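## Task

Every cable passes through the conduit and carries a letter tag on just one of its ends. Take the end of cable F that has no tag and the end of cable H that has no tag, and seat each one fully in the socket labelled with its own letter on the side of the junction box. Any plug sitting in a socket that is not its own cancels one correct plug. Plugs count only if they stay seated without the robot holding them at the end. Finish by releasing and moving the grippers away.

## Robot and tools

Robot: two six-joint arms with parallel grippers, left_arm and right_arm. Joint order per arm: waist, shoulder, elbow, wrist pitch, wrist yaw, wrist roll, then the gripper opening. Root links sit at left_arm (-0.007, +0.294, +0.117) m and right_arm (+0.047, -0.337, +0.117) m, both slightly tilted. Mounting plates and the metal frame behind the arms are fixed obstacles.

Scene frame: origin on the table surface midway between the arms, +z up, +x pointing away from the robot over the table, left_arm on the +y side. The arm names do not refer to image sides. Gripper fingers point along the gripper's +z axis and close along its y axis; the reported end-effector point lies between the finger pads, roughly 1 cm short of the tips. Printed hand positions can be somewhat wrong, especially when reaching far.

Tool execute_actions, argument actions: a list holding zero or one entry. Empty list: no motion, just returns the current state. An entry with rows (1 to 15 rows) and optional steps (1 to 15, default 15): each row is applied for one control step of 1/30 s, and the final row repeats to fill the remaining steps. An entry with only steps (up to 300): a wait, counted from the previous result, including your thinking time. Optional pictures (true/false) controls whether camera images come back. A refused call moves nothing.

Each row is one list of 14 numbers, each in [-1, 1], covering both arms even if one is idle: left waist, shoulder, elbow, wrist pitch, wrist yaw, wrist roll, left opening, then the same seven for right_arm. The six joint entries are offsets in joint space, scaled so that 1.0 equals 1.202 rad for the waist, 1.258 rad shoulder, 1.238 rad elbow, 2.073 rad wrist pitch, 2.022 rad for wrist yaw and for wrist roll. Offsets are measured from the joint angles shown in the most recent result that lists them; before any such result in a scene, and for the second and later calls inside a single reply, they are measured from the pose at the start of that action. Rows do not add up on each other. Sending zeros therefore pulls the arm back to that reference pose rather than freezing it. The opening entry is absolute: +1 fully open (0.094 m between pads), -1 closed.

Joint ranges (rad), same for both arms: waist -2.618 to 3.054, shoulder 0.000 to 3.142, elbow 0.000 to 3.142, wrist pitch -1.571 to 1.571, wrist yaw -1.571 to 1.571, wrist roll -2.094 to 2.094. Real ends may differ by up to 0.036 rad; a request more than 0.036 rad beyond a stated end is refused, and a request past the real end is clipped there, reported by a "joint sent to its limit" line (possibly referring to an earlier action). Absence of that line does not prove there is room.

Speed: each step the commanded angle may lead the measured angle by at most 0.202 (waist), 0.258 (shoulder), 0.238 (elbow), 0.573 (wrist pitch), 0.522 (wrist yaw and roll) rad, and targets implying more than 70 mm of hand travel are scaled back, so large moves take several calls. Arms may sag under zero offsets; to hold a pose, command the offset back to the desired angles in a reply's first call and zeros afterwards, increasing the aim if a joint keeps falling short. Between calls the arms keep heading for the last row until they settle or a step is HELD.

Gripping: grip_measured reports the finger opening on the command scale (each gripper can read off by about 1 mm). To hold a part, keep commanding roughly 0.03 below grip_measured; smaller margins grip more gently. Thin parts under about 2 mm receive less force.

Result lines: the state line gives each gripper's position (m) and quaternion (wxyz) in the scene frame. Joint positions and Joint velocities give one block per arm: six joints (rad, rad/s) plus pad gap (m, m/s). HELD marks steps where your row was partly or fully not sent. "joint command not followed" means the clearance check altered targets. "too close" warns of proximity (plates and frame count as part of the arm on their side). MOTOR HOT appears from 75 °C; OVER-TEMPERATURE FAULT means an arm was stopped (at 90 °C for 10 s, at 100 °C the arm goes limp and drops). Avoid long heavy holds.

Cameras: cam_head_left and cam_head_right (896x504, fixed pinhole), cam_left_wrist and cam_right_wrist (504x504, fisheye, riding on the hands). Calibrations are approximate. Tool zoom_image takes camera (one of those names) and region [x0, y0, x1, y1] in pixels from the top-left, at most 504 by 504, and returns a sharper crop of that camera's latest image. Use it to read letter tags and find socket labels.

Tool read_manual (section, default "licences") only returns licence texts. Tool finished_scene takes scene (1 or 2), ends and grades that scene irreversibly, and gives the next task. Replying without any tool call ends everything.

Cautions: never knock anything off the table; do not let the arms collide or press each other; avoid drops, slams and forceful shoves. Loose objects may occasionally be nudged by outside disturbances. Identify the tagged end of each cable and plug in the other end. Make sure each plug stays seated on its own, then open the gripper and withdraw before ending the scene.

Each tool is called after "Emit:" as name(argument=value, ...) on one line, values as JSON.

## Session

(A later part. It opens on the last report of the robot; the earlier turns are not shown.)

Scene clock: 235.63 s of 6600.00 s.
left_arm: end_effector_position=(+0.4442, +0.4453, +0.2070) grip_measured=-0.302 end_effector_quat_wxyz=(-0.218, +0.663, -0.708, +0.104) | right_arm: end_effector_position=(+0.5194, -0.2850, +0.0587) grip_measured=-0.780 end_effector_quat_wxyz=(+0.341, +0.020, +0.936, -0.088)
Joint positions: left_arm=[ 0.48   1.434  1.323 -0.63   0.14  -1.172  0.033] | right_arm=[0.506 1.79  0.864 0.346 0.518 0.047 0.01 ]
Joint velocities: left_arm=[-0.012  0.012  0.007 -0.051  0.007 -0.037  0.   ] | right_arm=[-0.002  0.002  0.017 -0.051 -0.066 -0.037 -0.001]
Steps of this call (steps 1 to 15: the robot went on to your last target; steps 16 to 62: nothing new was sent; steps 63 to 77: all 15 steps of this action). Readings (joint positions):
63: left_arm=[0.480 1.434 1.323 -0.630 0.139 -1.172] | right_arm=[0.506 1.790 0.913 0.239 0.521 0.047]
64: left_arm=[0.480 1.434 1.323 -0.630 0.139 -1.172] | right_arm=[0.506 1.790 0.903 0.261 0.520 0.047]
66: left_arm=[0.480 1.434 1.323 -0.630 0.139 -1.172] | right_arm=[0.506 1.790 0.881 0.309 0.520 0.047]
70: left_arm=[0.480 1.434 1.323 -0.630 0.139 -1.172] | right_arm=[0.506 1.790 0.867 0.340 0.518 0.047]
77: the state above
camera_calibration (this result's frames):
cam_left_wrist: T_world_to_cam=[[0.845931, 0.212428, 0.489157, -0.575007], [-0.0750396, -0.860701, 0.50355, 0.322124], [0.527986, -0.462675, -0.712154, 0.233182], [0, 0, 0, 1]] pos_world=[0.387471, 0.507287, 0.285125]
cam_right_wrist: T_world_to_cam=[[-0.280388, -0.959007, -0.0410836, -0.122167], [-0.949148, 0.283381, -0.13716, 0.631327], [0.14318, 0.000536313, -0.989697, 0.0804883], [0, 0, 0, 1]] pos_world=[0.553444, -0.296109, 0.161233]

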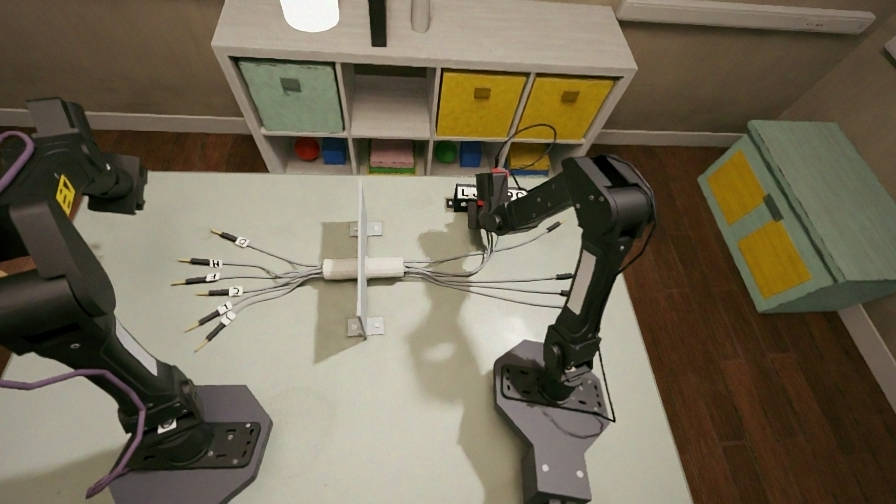

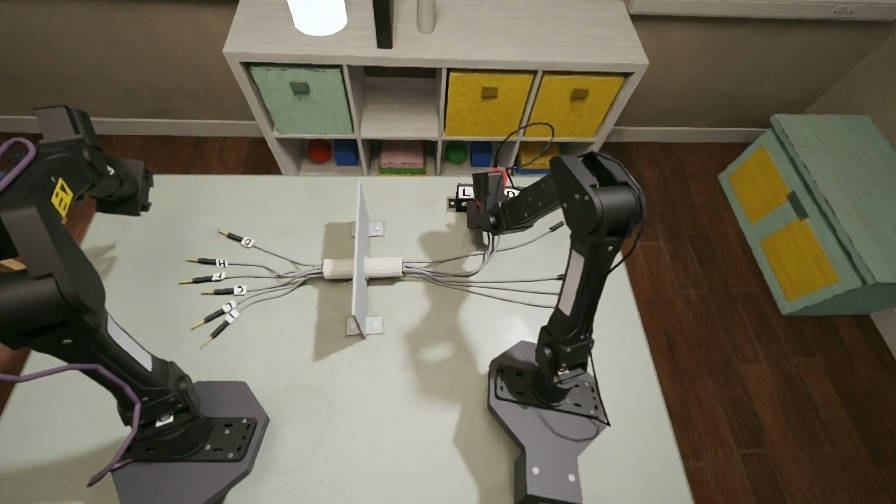

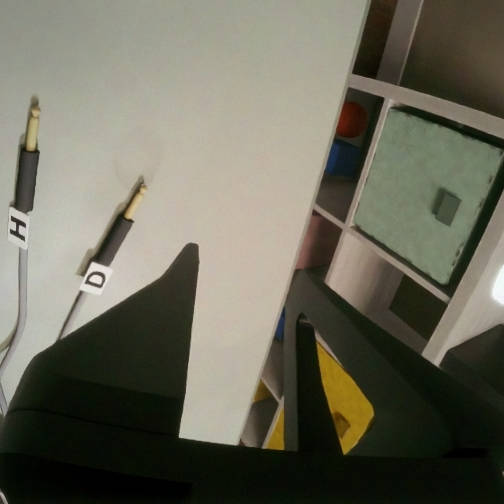

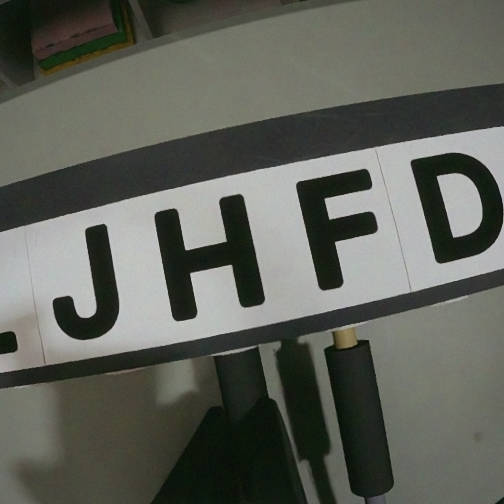

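Emit:
execute_actions(actions=[{"rows":[[0,0,0,0,0,0,-0.3,0,0,0,0,0,0,-0.5],[0,0,0,0,0,0,-0.3,0,0,0,0,0,0,-0.5],[0,0,0,0,0,0,-0.3,0,0,0,0,0,0,-0.5],[0,0,0,0,0,0,-0.3,0,0,0,0,0,0,-0.5],[0,0,0,0,0,0,-0.3,0,-0.02,-0.04,0.02,0,0,-0.5],[0,0,0,0,0,0,-0.3,0,-0.04,-0.07,0.04,0,0,-0.5],[0,0,0,0,0,0,-0.3,0,-0.06,-0.09,0.05,0,0,-0.5]],"steps":15}])

Scene clock: 236.87 s of 6600.00 s.
left_arm: end_effector_position=(+0.4442, +0.4452, +0.2070) grip_measured=-0.302 end_effector_quat_wxyz=(-0.218, +0.663, -0.708, +0.104) | right_arm: end_effector_position=(+0.5009, -0.2893, +0.0578) grip_measured=-0.503 end_effector_quat_wxyz=(+0.348, +0.022, +0.934, -0.085)
Joint positions: left_arm=[ 0.48   1.434  1.323 -0.63   0.14  -1.172  0.033] | right_arm=[0.506 1.75  0.765 0.42  0.514 0.047 0.023]
Joint velocities: left_arm=[ 0.007 -0.007 -0.022 -0.066 -0.022 -0.022  0.001] | right_arm=[-0.002  0.002 -0.007  0.095 -0.007 -0.051 -0.001]
Steps of this call (steps 1 to 15: the robot went on to your last target; steps 16 to 22: nothing new was sent; steps 23 to 37: all 15 steps of this action). Readings (joint positions):
23: left_arm=[0.480 1.434 1.323 -0.630 0.140 -1.172] | right_arm=[0.506 1.790 0.864 0.343 0.518 0.047]
24: left_arm=[0.480 1.434 1.323 -0.630 0.140 -1.172] | right_arm=[0.506 1.790 0.864 0.343 0.518 0.047]
26: left_arm=[0.480 1.434 1.323 -0.630 0.140 -1.172] | right_arm=[0.506 1.790 0.864 0.343 0.518 0.047]
30: left_arm=[0.480 1.434 1.323 -0.630 0.140 -1.172] | right_arm=[0.506 1.765 0.800 0.394 0.516 0.047]
37: the state above
camera_calibration (this result's frames):
cam_left_wrist: T_world_to_cam=[[0.845915, 0.212432, 0.489184, -0.575012], [-0.0752494, -0.860527, 0.503815, 0.322031], [0.527982, -0.462996, -0.711948, 0.233243], [0, 0, 0, 1]] pos_world=[0.387496, 0.507258, 0.2851]
cam_right_wrist: T_world_to_cam=[[-0.280533, -0.958453, -0.0516703, -0.130693], [-0.946897, 0.285159, -0.148563, 0.614882], [0.157125, 0.00724971, -0.987552, 0.0770499], [0, 0, 0, 1]] pos_world=[0.53346, -0.301161, 0.160687]

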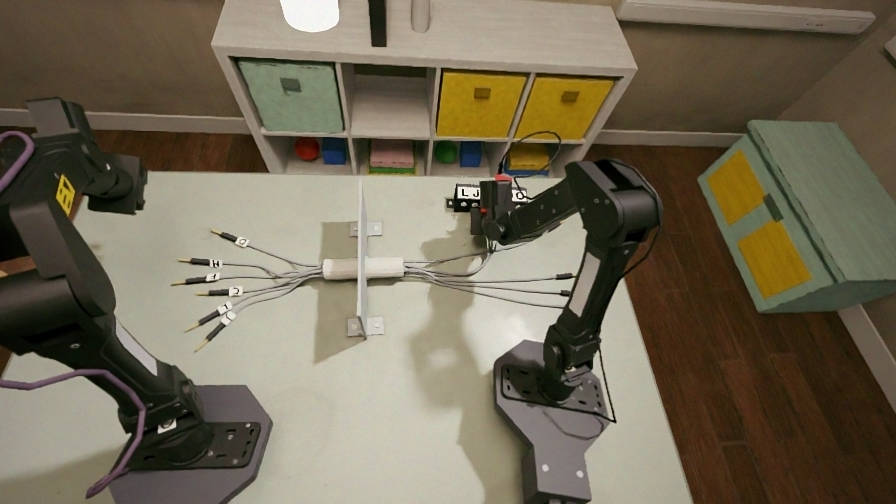

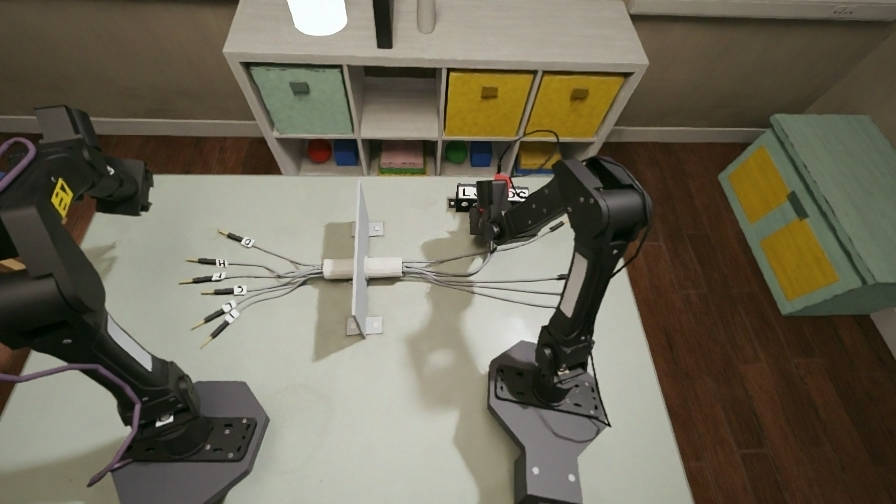

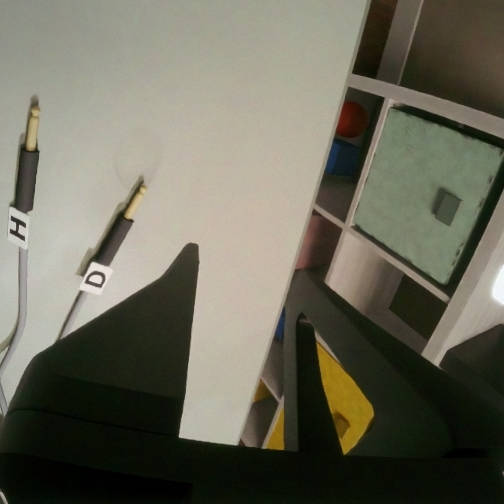

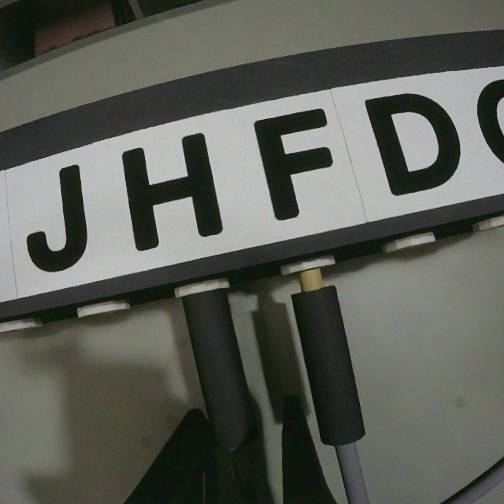

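Emit:
execute_actions(actions=[{"rows":[[0,0,0,0,0,0,-0.3,0,-0.03,0,-0.01,0,0,-0.5],[0,0,0,0,0,0,-0.3,0,-0.06,0,-0.02,0,0,-0.5],[0,0,0,0,0,0,-0.3,0,-0.065,0,-0.02,0,0,-0.5],[0,0,0,0,0,0,-0.3,0,-0.065,0,-0.02,0,0,-0.5],[0,0,0,0,0,0,-0.3,0,-0.065,0,-0.02,0,0,-0.5],[0,0,0,0,0,0,-0.3,-0.03,-0.065,0.01,-0.02,-0.02,0,-0.5],[0,0,0,0,0,0,-0.3,-0.075,-0.065,0.03,-0.02,-0.045,0,-0.5]],"steps":15}])

Emit:
execute_actions(actions=[{"steps":8}])

Scene clock: 238.60 s of 6600.00 s.
left_arm: end_effector_position=(+0.4443, +0.4451, +0.2070) grip_measured=-0.302 end_effector_quat_wxyz=(-0.218, +0.663, -0.708, +0.105) | right_arm: end_effector_position=(+0.5120, -0.3207, +0.0696) grip_measured=-0.503 end_effector_quat_wxyz=(+0.355, +0.050, +0.930, -0.077)
Joint positions: left_arm=[ 0.48   1.434  1.323 -0.63   0.141 -1.172  0.033] | right_arm=[0.412 1.695 0.776 0.392 0.44  0.047 0.023]
Joint velocities: left_arm=[-0.012  0.012 -0.002  0.051 -0.022 -0.066  0.001] | right_arm=[ 0.007  0.002 -0.007 -0.007 -0.095 -0.022 -0.001]
Steps of this call (steps 1 to 30: the robot went on to your last target; steps 31 to 37: nothing new was sent; steps 38 to 52: all 15 steps of this action). Readings (joint positions):
38: left_arm=[0.480 1.434 1.323 -0.630 0.140 -1.172] | right_arm=[0.506 1.750 0.765 0.431 0.514 0.047]
39: left_arm=[0.480 1.434 1.323 -0.630 0.140 -1.172] | right_arm=[0.506 1.745 0.765 0.424 0.514 0.047]
41: left_arm=[0.480 1.434 1.323 -0.630 0.140 -1.172] | right_arm=[0.506 1.726 0.765 0.402 0.511 0.047]
45: left_arm=[0.480 1.434 1.323 -0.630 0.140 -1.172] | right_arm=[0.475 1.696 0.770 0.398 0.472 0.047]
52: the state above
camera_calibration (this result's frames):
cam_left_wrist: T_world_to_cam=[[0.845882, 0.212441, 0.489237, -0.575023], [-0.0756692, -0.86018, 0.504346, 0.321844], [0.527975, -0.463637, -0.711535, 0.233365], [0, 0, 0, 1]] pos_world=[0.387544, 0.507199, 0.285049]
cam_right_wrist: T_world_to_cam=[[-0.323338, -0.942013, -0.0897975, -0.127128], [-0.929282, 0.334003, -0.157726, 0.643429], [0.178573, 0.0324483, -0.983392, 0.0839993], [0, 0, 0, 1]] pos_world=[0.541821, -0.337389, 0.172674]

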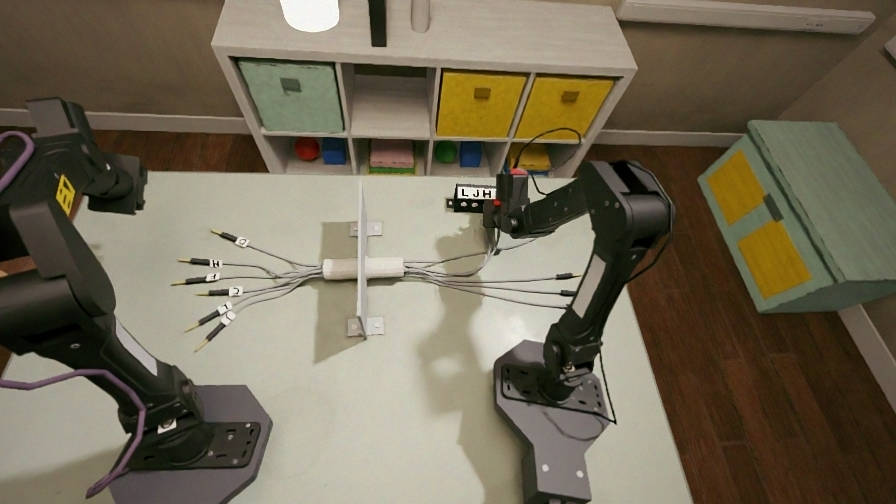

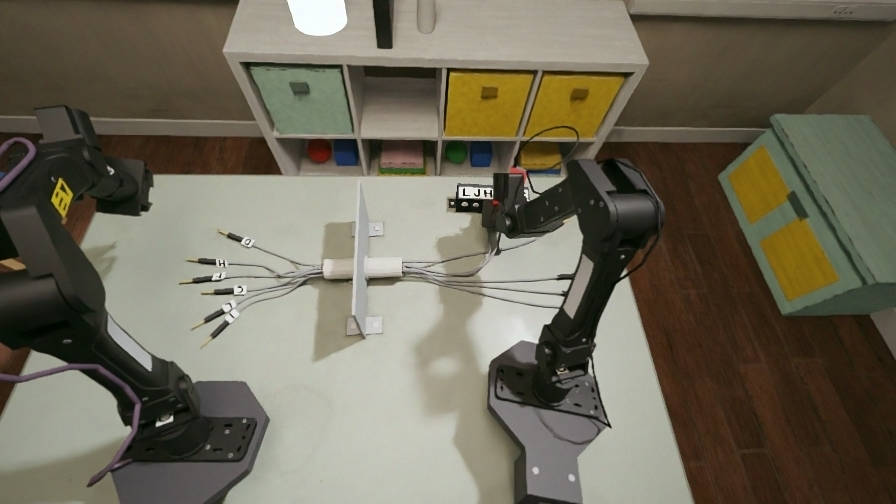

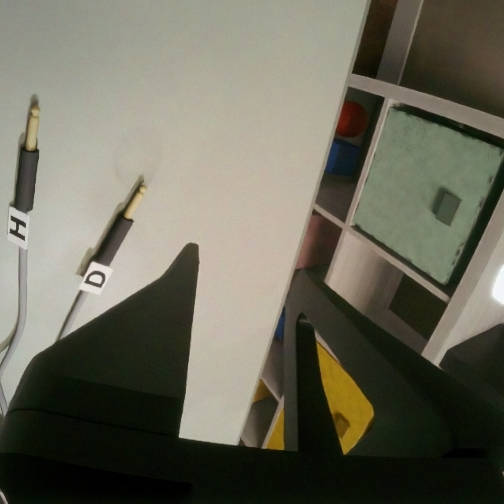

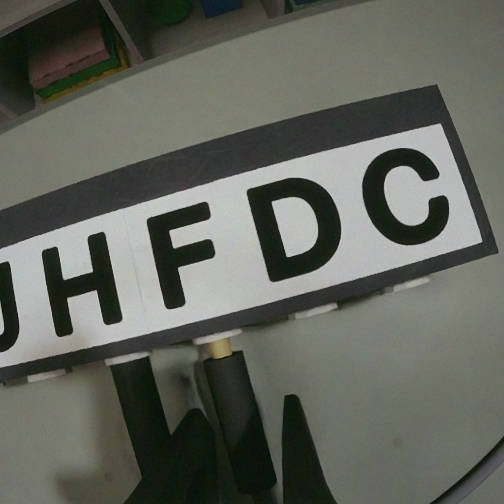

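Scene clock: 238.87 s of 6600.00 s.
left_arm: end_effector_position=(+0.4443, +0.4451, +0.2070) grip_measured=-0.302 end_effector_quat_wxyz=(-0.218, +0.663, -0.708, +0.105) | right_arm: end_effector_position=(+0.5118, -0.3187, +0.0690) grip_measured=-0.503 end_effector_quat_wxyz=(+0.354, +0.048, +0.931, -0.072)
Joint positions: left_arm=[ 0.48   1.434  1.323 -0.63   0.141 -1.172  0.033] | right_arm=[0.412 1.695 0.776 0.39  0.429 0.047 0.023]
Joint velocities: left_arm=[ 0.007 -0.012  0.017 -0.022 -0.007 -0.022 -0.   ] | right_arm=[-0.007 -0.002  0.002 -0.022 -0.037  0.037 -0.001]
Steps of this call (steps 1 to 8: the robot went on to your last target). Readings (joint positions):
1: left_arm=[0.480 1.434 1.323 -0.630 0.141 -1.172] | right_arm=[0.412 1.695 0.776 0.392 0.438 0.047]
2: left_arm=[0.480 1.434 1.323 -0.630 0.141 -1.172] | right_arm=[0.412 1.695 0.776 0.391 0.435 0.047]
4: left_arm=[0.480 1.434 1.323 -0.630 0.141 -1.172] | right_arm=[0.412 1.695 0.776 0.391 0.432 0.047]
8: the state above
camera_calibration (this result's frames):
cam_left_wrist: T_world_to_cam=[[0.845882, 0.212441, 0.489237, -0.575023], [-0.0756692, -0.86018, 0.504346, 0.321844], [0.527975, -0.463637, -0.711535, 0.233365], [0, 0, 0, 1]] pos_world=[0.387544, 0.507199, 0.285049]
cam_right_wrist: T_world_to_cam=[[-0.316248, -0.943755, -0.0965057, -0.129139], [-0.932203, 0.328019, -0.152973, 0.641774], [0.176024, 0.0415857, -0.983507, 0.0875866], [0, 0, 0, 1]] pos_world=[0.542006, -0.336032, 0.171853]

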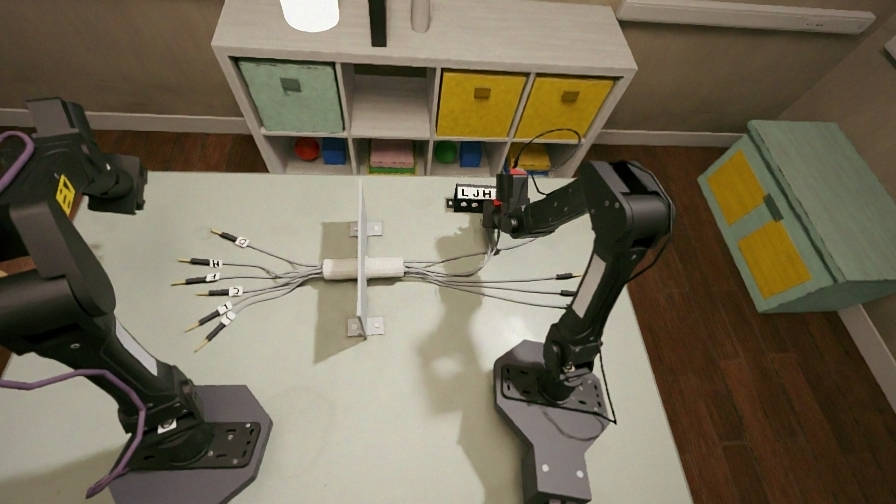

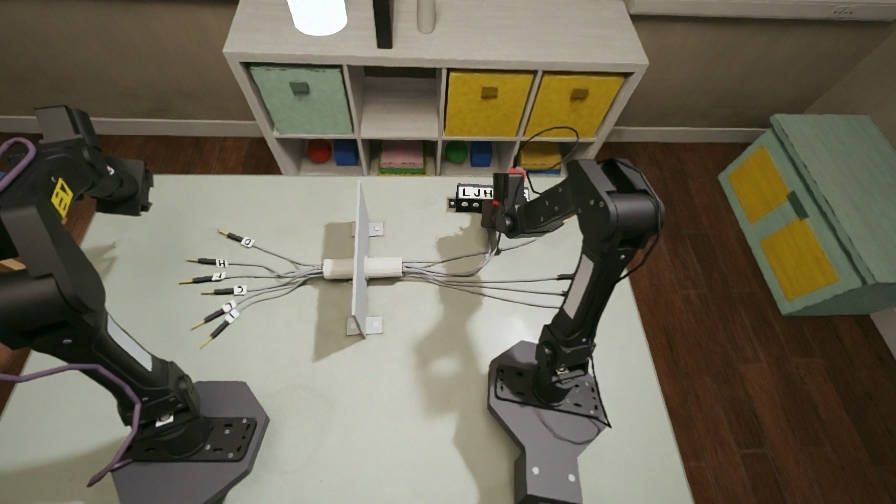

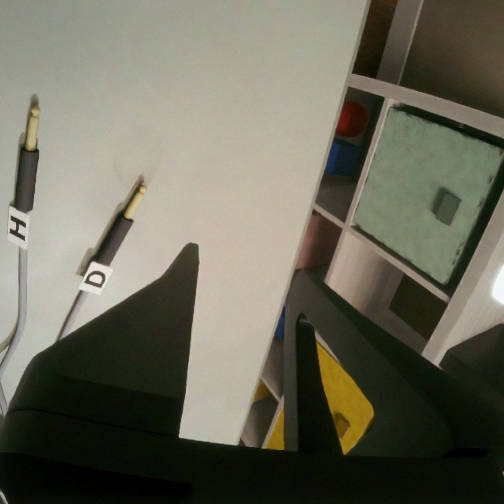

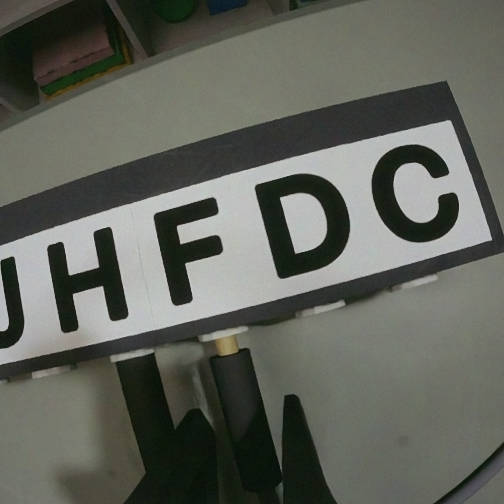

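Emit:
execute_actions(actions=[{"rows":[[0,0,0,0,0,0,-0.3,0,0.012,0,0.008,0,-0.02,-0.5],[0,0,0,0,0,0,-0.3,0,0.024,0,0.014,0,-0.03,-0.5],[0,0,0,0,0,0,-0.3,0,0.032,0,0.018,0,-0.03,-0.5]],"steps":15}])

Scene clock: 240.17 s of 6600.00 s.
left_arm: end_effector_position=(+0.4443, +0.4450, +0.2070) grip_measured=-0.302 end_effector_quat_wxyz=(-0.218, +0.663, -0.708, +0.105) | right_arm: end_effector_position=(+0.5099, -0.3166, +0.0583) grip_measured=-0.503 end_effector_quat_wxyz=(+0.345, +0.022, +0.935, -0.080)
Joint positions: left_arm=[ 0.48   1.434  1.323 -0.63   0.141 -1.172  0.033] | right_arm=[ 0.412  1.729  0.776  0.409  0.427 -0.002  0.023]
Joint velocities: left_arm=[ 0.012 -0.007 -0.002 -0.037 -0.022  0.007 -0.001] | right_arm=[ 0.002  0.007  0.002  0.022 -0.037 -0.022  0.   ]
Steps of this call (steps 1 to 24: the robot went on to your last target; steps 25 to 39: all 15 steps of this action). Readings (joint positions):
25: left_arm=[0.480 1.434 1.323 -0.630 0.141 -1.172] | right_arm=[0.412 1.695 0.776 0.389 0.427 0.043]
26: left_arm=[0.480 1.434 1.323 -0.630 0.141 -1.172] | right_arm=[0.412 1.697 0.776 0.392 0.427 0.035]
28: left_arm=[0.480 1.434 1.323 -0.630 0.141 -1.172] | right_arm=[0.412 1.708 0.776 0.403 0.427 0.021]
32: left_arm=[0.480 1.434 1.323 -0.630 0.141 -1.172] | right_arm=[0.412 1.728 0.776 0.405 0.427 0.006]
39: the state above
camera_calibration (this result's frames):
cam_left_wrist: T_world_to_cam=[[0.845865, 0.212445, 0.489263, -0.575029], [-0.075879, -0.860006, 0.504611, 0.321751], [0.527972, -0.463958, -0.711329, 0.233426], [0, 0, 0, 1]] pos_world=[0.387569, 0.50717, 0.285024]
cam_right_wrist: T_world_to_cam=[[-0.279092, -0.958473, -0.0586253, -0.154633], [-0.948069, 0.284733, -0.141746, 0.631333], [0.152552, 0.0160206, -0.988166, 0.0815176], [0, 0, 0, 1]] pos_world=[0.542955, -0.329279, 0.160976]

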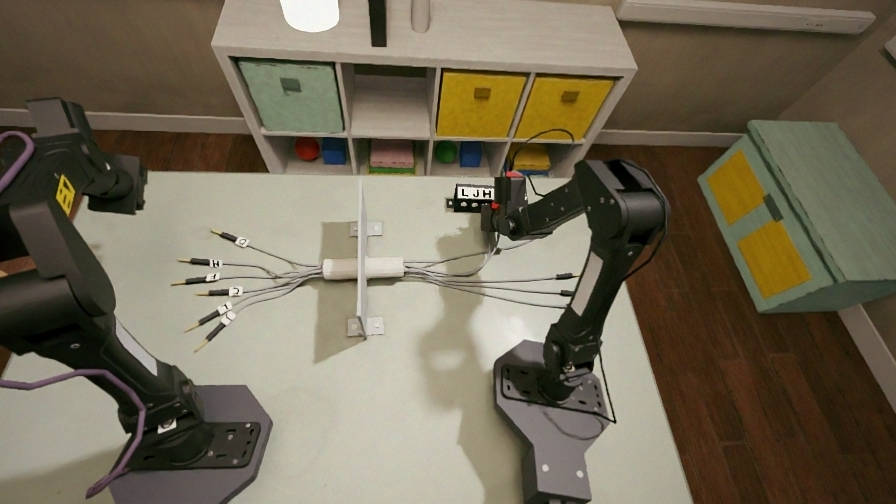

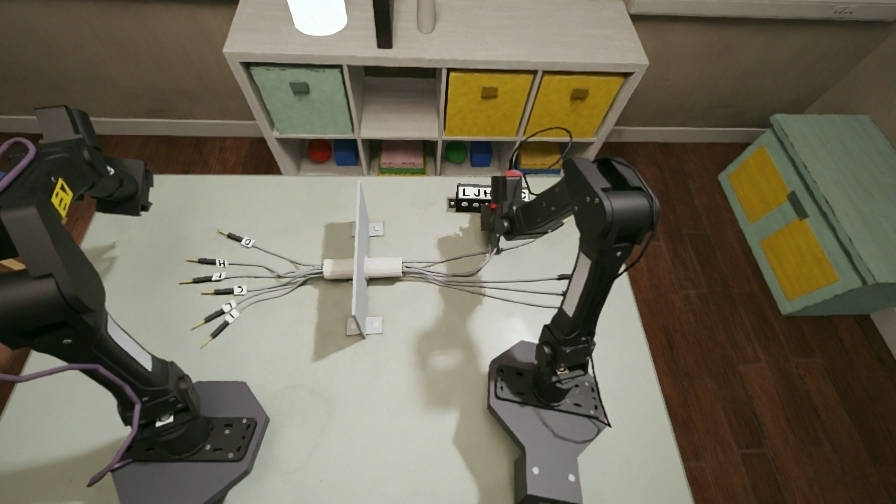

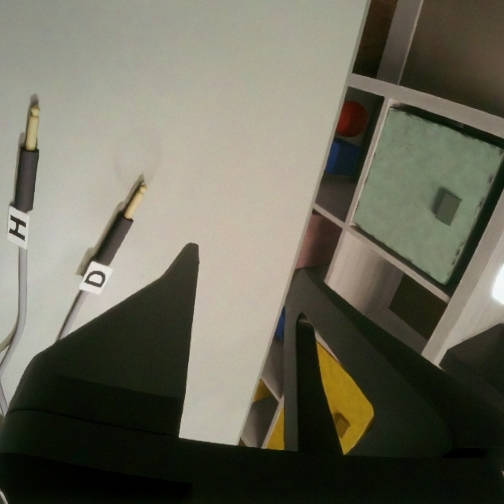

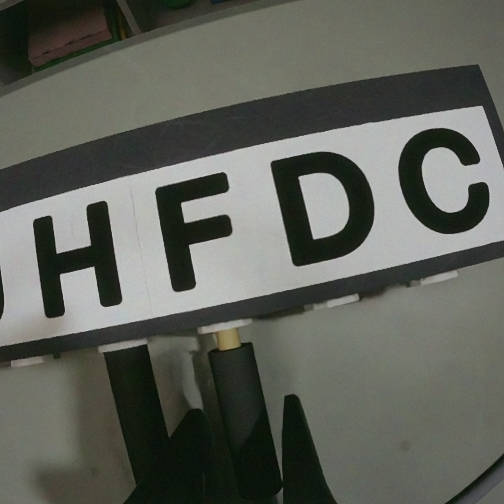

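Emit:
execute_actions(actions=[{"rows":[[0,0,0,0,0,0,-0.3,0,0,0,0,0,0,-0.65],[0,0,0,0,0,0,-0.3,0,0,0,0,0,0,-0.75],[0,0,0,0,0,0,-0.3,0,0,0,0,0,0,-0.87]],"steps":12}], pictures=false)

Emit:
execute_actions(actions=[{"rows":[[0,0,0,0,0,0,-0.3,0,0.004,0.03,0.01,-0.004,0,-0.87],[0,0,0,0,0,0,-0.3,0,0.01,0.06,0.02,-0.008,0,-0.87],[0,0,0,0,0,0,-0.3,0,0.016,0.09,0.03,-0.008,0,-0.87],[0,0,0,0,0,0,-0.3,0,0.02,0.12,0.04,-0.008,0,-0.87],[0,0,0,0,0,0,-0.3,0,0.02,0.15,0.05,-0.008,0,-0.87]],"steps":15}])

Scene clock: 241.53 s of 6600.00 s.
left_arm: end_effector_position=(+0.4443, +0.4449, +0.2070) grip_measured=-0.302 end_effector_quat_wxyz=(-0.217, +0.663, -0.708, +0.105) | right_arm: end_effector_position=(+0.5102, -0.3156, +0.0584) grip_measured=-0.797 end_effector_quat_wxyz=(+0.346, +0.020, +0.935, -0.078)
Joint positions: left_arm=[ 0.48   1.434  1.323 -0.63   0.142 -1.172  0.033] | right_arm=[ 0.412  1.729  0.776  0.41   0.421 -0.004  0.01 ]
Joint velocities: left_arm=[-0.002  0.002 -0.002  0.051  0.081  0.066 -0.001] | right_arm=[-0.022 -0.002 -0.012 -0.007 -0.066  0.022  0.   ]
Steps of this call (steps 1 to 15: the robot went on to your last target; steps 16 to 29: nothing new was sent; steps 30 to 41: all 12 steps of this action). Readings (joint positions):
30: left_arm=[0.480 1.434 1.323 -0.630 0.141 -1.172] | right_arm=[0.412 1.729 0.776 0.410 0.427 -0.004]
31: left_arm=[0.480 1.434 1.323 -0.630 0.142 -1.172] | right_arm=[0.412 1.729 0.776 0.410 0.426 -0.004]
33: left_arm=[0.480 1.434 1.323 -0.630 0.142 -1.172] | right_arm=[0.412 1.729 0.776 0.410 0.421 -0.004]
37: left_arm=[0.480 1.434 1.323 -0.630 0.142 -1.172] | right_arm=[0.412 1.729 0.776 0.410 0.421 -0.004]
41: the state above

Scene clock: 242.03 s of 6600.00 s.
left_arm: end_effector_position=(+0.4444, +0.4448, +0.2070) grip_measured=-0.302 end_effector_quat_wxyz=(-0.217, +0.663, -0.709, +0.105) | right_arm: end_effector_position=(+0.5136, -0.3156, +0.0596) grip_measured=-0.797 end_effector_quat_wxyz=(+0.314, +0.011, +0.945, -0.089)
Joint positions: left_arm=[ 0.48   1.434  1.323 -0.63   0.142 -1.172  0.033] | right_arm=[ 0.419  1.731  0.856  0.259  0.441 -0.001  0.01 ]
Joint velocities: left_arm=[-0.007  0.012  0.007 -0.095 -0.051 -0.051  0.   ] | right_arm=[ 0.002  0.002  0.007 -0.037 -0.154 -0.037 -0.   ]
Steps of this call (steps 1 to 15: all 15 steps of this action). Readings (joint positions):
1: left_arm=[0.480 1.434 1.323 -0.630 0.142 -1.172] | right_arm=[0.412 1.729 0.776 0.410 0.421 -0.004]
2: left_arm=[0.480 1.434 1.323 -0.630 0.142 -1.172] | right_arm=[0.412 1.729 0.780 0.407 0.420 -0.004]
4: left_arm=[0.480 1.434 1.323 -0.630 0.142 -1.172] | right_arm=[0.413 1.731 0.801 0.373 0.425 -0.004]
8: left_arm=[0.480 1.434 1.323 -0.630 0.142 -1.172] | right_arm=[0.419 1.731 0.840 0.292 0.440 -0.003]
15: the state above
camera_calibration (this result's frames):
cam_left_wrist: T_world_to_cam=[[0.845816, 0.212459, 0.489343, -0.575045], [-0.0765086, -0.859483, 0.505406, 0.321471], [0.52796, -0.46492, -0.710709, 0.233608], [0, 0, 0, 1]] pos_world=[0.387642, 0.507082, 0.284949]
cam_right_wrist: T_world_to_cam=[[-0.27248, -0.961963, -0.0195461, -0.159344], [-0.958361, 0.273151, -0.0832651, 0.632865], [0.085437, -0.00395586, -0.996336, 0.110829], [0, 0, 0, 1]] pos_world=[0.553626, -0.325712, 0.160004]

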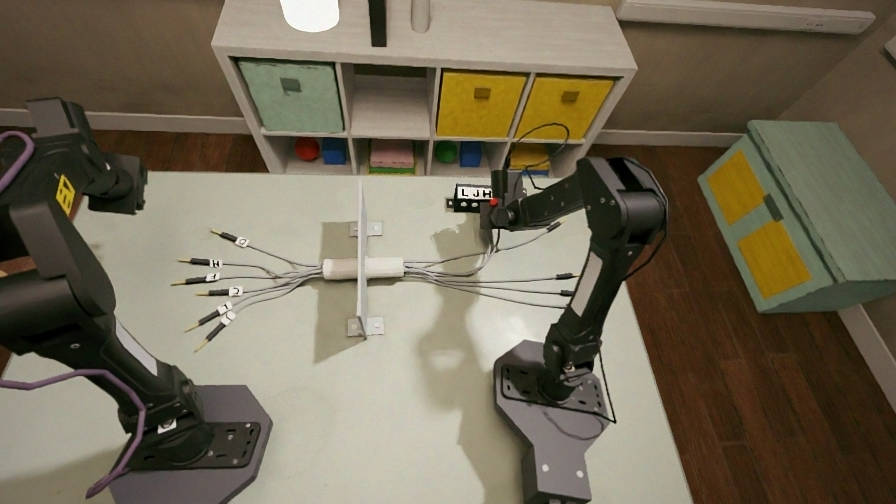

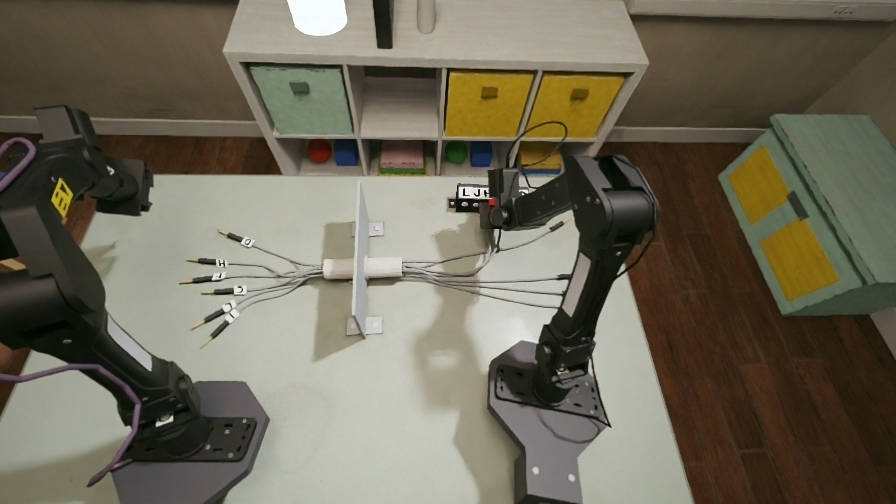

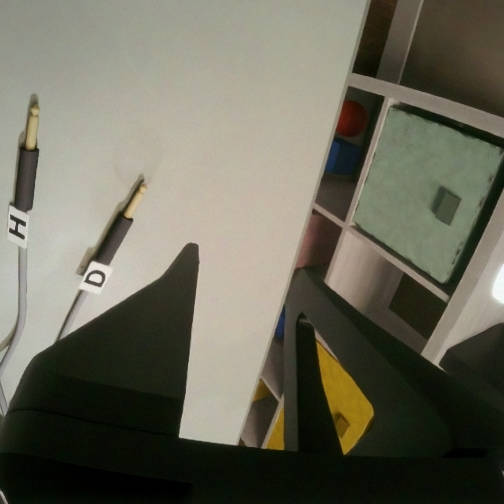

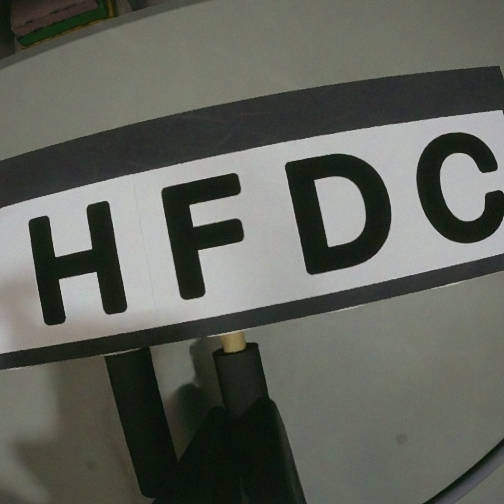

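Emit:
execute_actions(actions=[{"rows":[[0,0,0,0,0,0,-0.3,0,0,-0.03,0.04,0,0,-0.87],[0,0,0,0,0,0,-0.3,0,0,-0.065,0.08,0,0,-0.87],[0,0,0,0,0,0,-0.3,0,0,-0.065,0.08,0,0,-0.87],[0,0,0,0,0,0,-0.3,0,0,-0.065,0.08,0,0,-0.6],[0,0,0,0,0,0,-0.3,0,0,-0.065,0.08,0,0,-0.6],[0,0,0,0,0,0,-0.3,0,0,-0.065,0.08,0,0,-0.6],[0,0,0,0,0,0,-0.3,0,0.012,-0.065,0.08,0,0,-0.6],[0,0,0,0,0,0,-0.3,0,0.02,-0.065,0.08,0,0,-0.6]],"steps":15}])

Emit:
execute_actions(actions=[{"rows":[[0,0,0,0,0,0,-0.3,0,0,0,0,0,0,-0.7],[0,0,0,0,0,0,-0.3,0,0,0,0,0,0,-0.87]],"steps":10}], pictures=false)

Emit:
execute_actions(actions=[{"rows":[[0,0,0,0,0,0,-0.3,0,-0.004,-0.03,0,0,0,-0.87],[0,0,0,0,0,0,-0.3,0,-0.008,-0.06,0,0,0,-0.87],[0,0,0,0,0,0,-0.3,0,-0.012,-0.08,0.0,0,0,-0.87],[0,0,0,0,0,0,-0.3,0,-0.016,-0.1,0.0,0,0,-0.87]],"steps":15}])

Scene clock: 243.83 s of 6600.00 s.
left_arm: end_effector_position=(+0.4444, +0.4448, +0.2070) grip_measured=-0.302 end_effector_quat_wxyz=(-0.217, +0.663, -0.709, +0.106) | right_arm: end_effector_position=(+0.5110, -0.3149, +0.0553) grip_measured=-0.603 end_effector_quat_wxyz=(+0.341, +0.021, +0.936, -0.085)
Joint positions: left_arm=[ 0.48   1.434  1.323 -0.63   0.143 -1.172  0.033] | right_arm=[ 0.42   1.746  0.79   0.4    0.441 -0.001  0.019]
Joint velocities: left_arm=[ 0.007 -0.002  0.002 -0.022 -0.051  0.022  0.001] | right_arm=[ 0.007  0.002  0.002  0.081 -0.051  0.007 -0.   ]
Steps of this call (steps 1 to 15: the robot went on to your last target; steps 16 to 39: nothing new was sent; steps 40 to 54: all 15 steps of this action). Readings (joint positions):
40: left_arm=[0.480 1.434 1.323 -0.630 0.142 -1.172] | right_arm=[0.420 1.731 0.851 0.254 0.442 -0.001]
41: left_arm=[0.480 1.434 1.323 -0.630 0.142 -1.172] | right_arm=[0.420 1.731 0.837 0.281 0.442 -0.001]
43: left_arm=[0.480 1.434 1.323 -0.630 0.143 -1.172] | right_arm=[0.420 1.731 0.810 0.341 0.441 -0.001]
47: left_arm=[0.480 1.434 1.323 -0.630 0.143 -1.172] | right_arm=[0.420 1.732 0.790 0.375 0.441 -0.001]
54: the state above
camera_calibration (this result's frames):
cam_left_wrist: T_world_to_cam=[[0.845799, 0.212463, 0.48937, -0.575051], [-0.0767184, -0.859308, 0.505671, 0.321378], [0.527956, -0.46524, -0.710503, 0.233669], [0, 0, 0, 1]] pos_world=[0.387666, 0.507052, 0.284924]
cam_right_wrist: T_world_to_cam=[[-0.280868, -0.958621, -0.0464604, -0.152623], [-0.948988, 0.284622, -0.135689, 0.631539], [0.143298, 0.00597978, -0.989662, 0.0799564], [0, 0, 0, 1]] pos_world=[0.544999, -0.326535, 0.157732]

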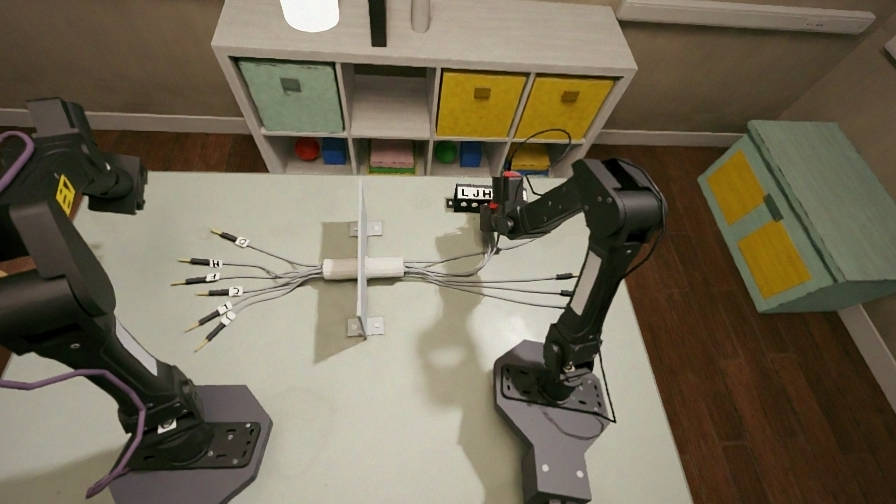

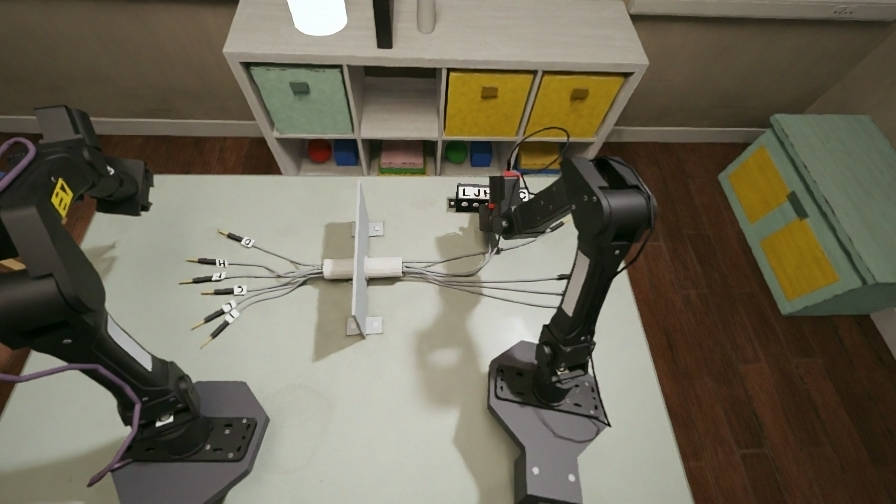

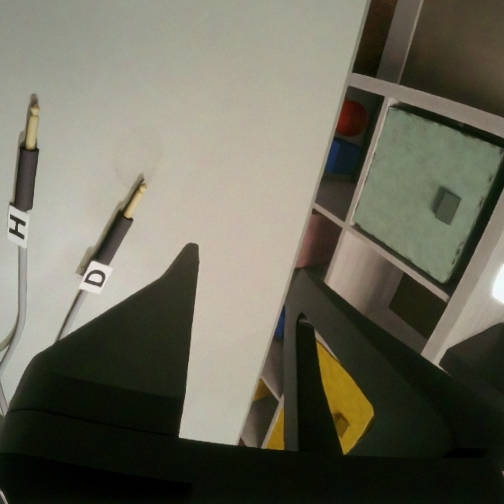

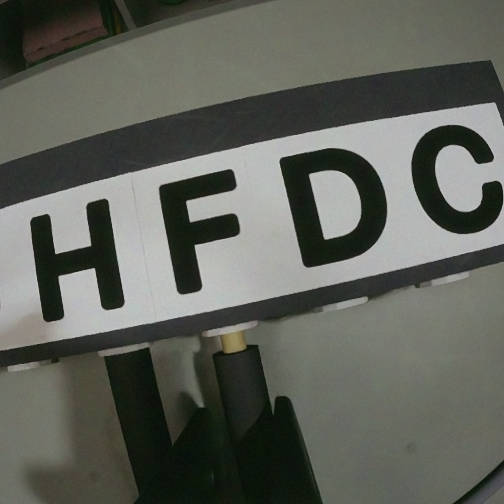

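Scene clock: 244.17 s of 6600.00 s.
left_arm: end_effector_position=(+0.4444, +0.4446, +0.2070) grip_measured=-0.302 end_effector_quat_wxyz=(-0.217, +0.663, -0.709, +0.106) | right_arm: end_effector_position=(+0.5110, -0.3150, +0.0553) grip_measured=-0.765 end_effector_quat_wxyz=(+0.341, +0.021, +0.936, -0.086)
Joint positions: left_arm=[ 0.48   1.434  1.323 -0.63   0.144 -1.172  0.033] | right_arm=[ 0.42   1.746  0.79   0.4    0.442 -0.001  0.011]
Joint velocities: left_arm=[-0.007  0.002  0.007  0.007 -0.007  0.007 -0.   ] | right_arm=[-0.022 -0.027  0.007 -0.022 -0.081  0.007  0.001]
Steps of this call (steps 1 to 10: all 10 steps of this action). Readings (joint positions):
1: left_arm=[0.480 1.434 1.323 -0.630 0.143 -1.172] | right_arm=[0.420 1.746 0.790 0.400 0.441 -0.001]
2: left_arm=[0.480 1.434 1.323 -0.630 0.143 -1.172] | right_arm=[0.420 1.746 0.790 0.400 0.442 -0.001]
4: left_arm=[0.480 1.434 1.323 -0.630 0.143 -1.172] | right_arm=[0.420 1.746 0.790 0.400 0.442 -0.001]
8: left_arm=[0.480 1.434 1.323 -0.630 0.144 -1.172] | right_arm=[0.420 1.746 0.790 0.400 0.442 -0.001]
10: the state above

Scene clock: 244.67 s of 6600.00 s.
left_arm: end_effector_position=(+0.4444, +0.4446, +0.2070) grip_measured=-0.302 end_effector_quat_wxyz=(-0.217, +0.663, -0.709, +0.106) | right_arm: end_effector_position=(+0.5038, -0.3144, +0.0536) grip_measured=-0.765 end_effector_quat_wxyz=(+0.359, +0.026, +0.930, -0.079)
Joint positions: left_arm=[ 0.48   1.434  1.323 -0.63   0.144 -1.172  0.033] | right_arm=[ 0.42   1.744  0.725  0.505  0.432 -0.001  0.011]
Joint velocities: left_arm=[ 0.002  0.007 -0.022 -0.051  0.022 -0.037 -0.   ] | right_arm=[ 0.002 -0.017 -0.022 -0.037  0.022 -0.037 -0.   ]
Steps of this call (steps 1 to 15: all 15 steps of this action). Readings (joint positions):
1: left_arm=[0.480 1.434 1.323 -0.630 0.144 -1.172] | right_arm=[0.420 1.746 0.789 0.401 0.442 -0.001]
2: left_arm=[0.480 1.434 1.323 -0.630 0.144 -1.172] | right_arm=[0.420 1.746 0.782 0.409 0.442 -0.001]
4: left_arm=[0.480 1.434 1.323 -0.630 0.144 -1.172] | right_arm=[0.420 1.746 0.756 0.450 0.439 -0.001]
8: left_arm=[0.480 1.434 1.323 -0.630 0.144 -1.172] | right_arm=[0.420 1.744 0.728 0.497 0.433 -0.001]
15: the state above
camera_calibration (this result's frames):
cam_left_wrist: T_world_to_cam=[[0.84575, 0.212477, 0.489449, -0.575068], [-0.0773479, -0.858784, 0.506465, 0.321098], [0.527944, -0.466201, -0.709882, 0.233851], [0, 0, 0, 1]] pos_world=[0.38774, 0.506964, 0.284848]
cam_right_wrist: T_world_to_cam=[[-0.28047, -0.957236, -0.0709599, -0.152752], [-0.94244, 0.288647, -0.168787, 0.624105], [0.182052, 0.0195357, -0.983095, 0.0637128], [0, 0, 0, 1]] pos_world=[0.53374, -0.327611, 0.157137]

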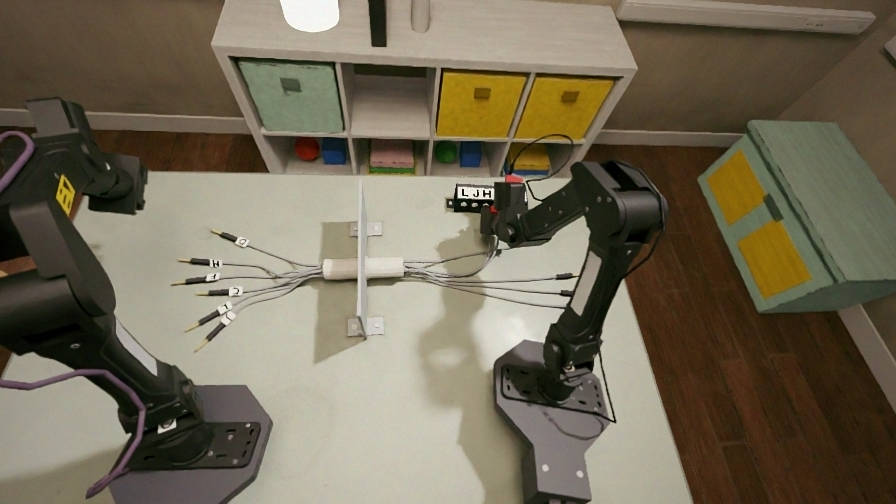

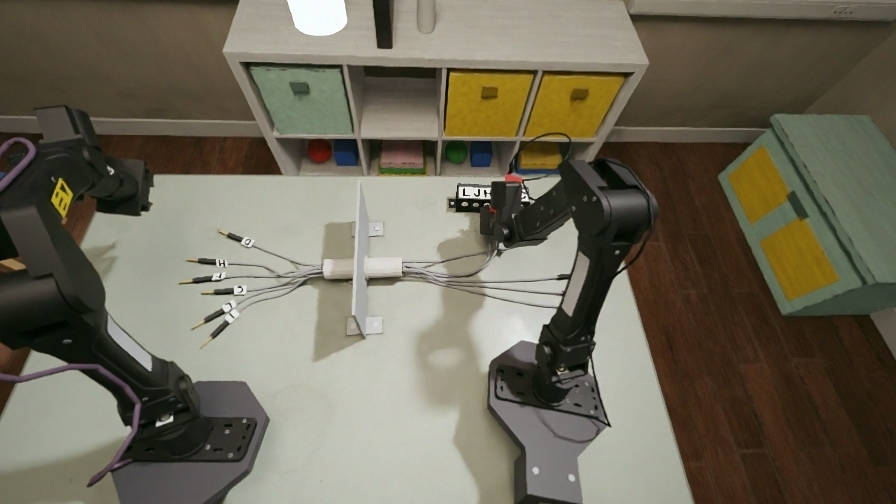

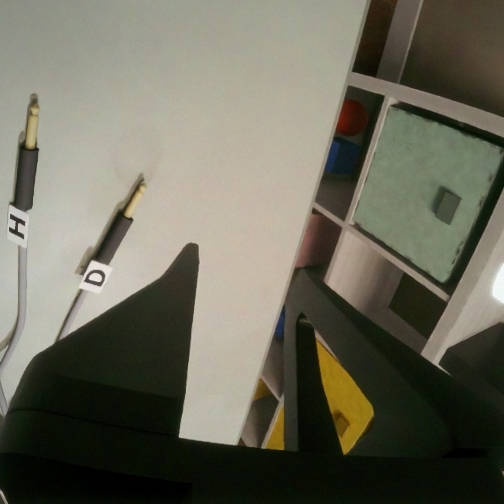

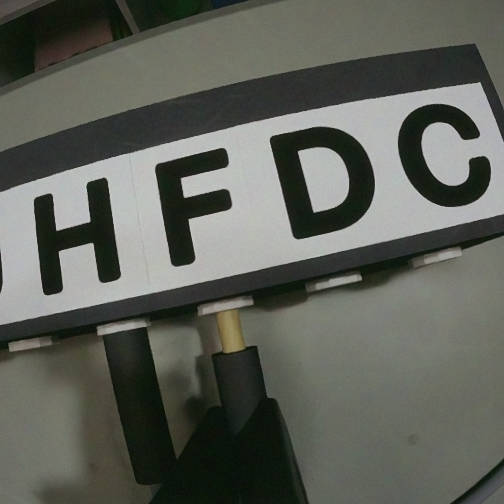

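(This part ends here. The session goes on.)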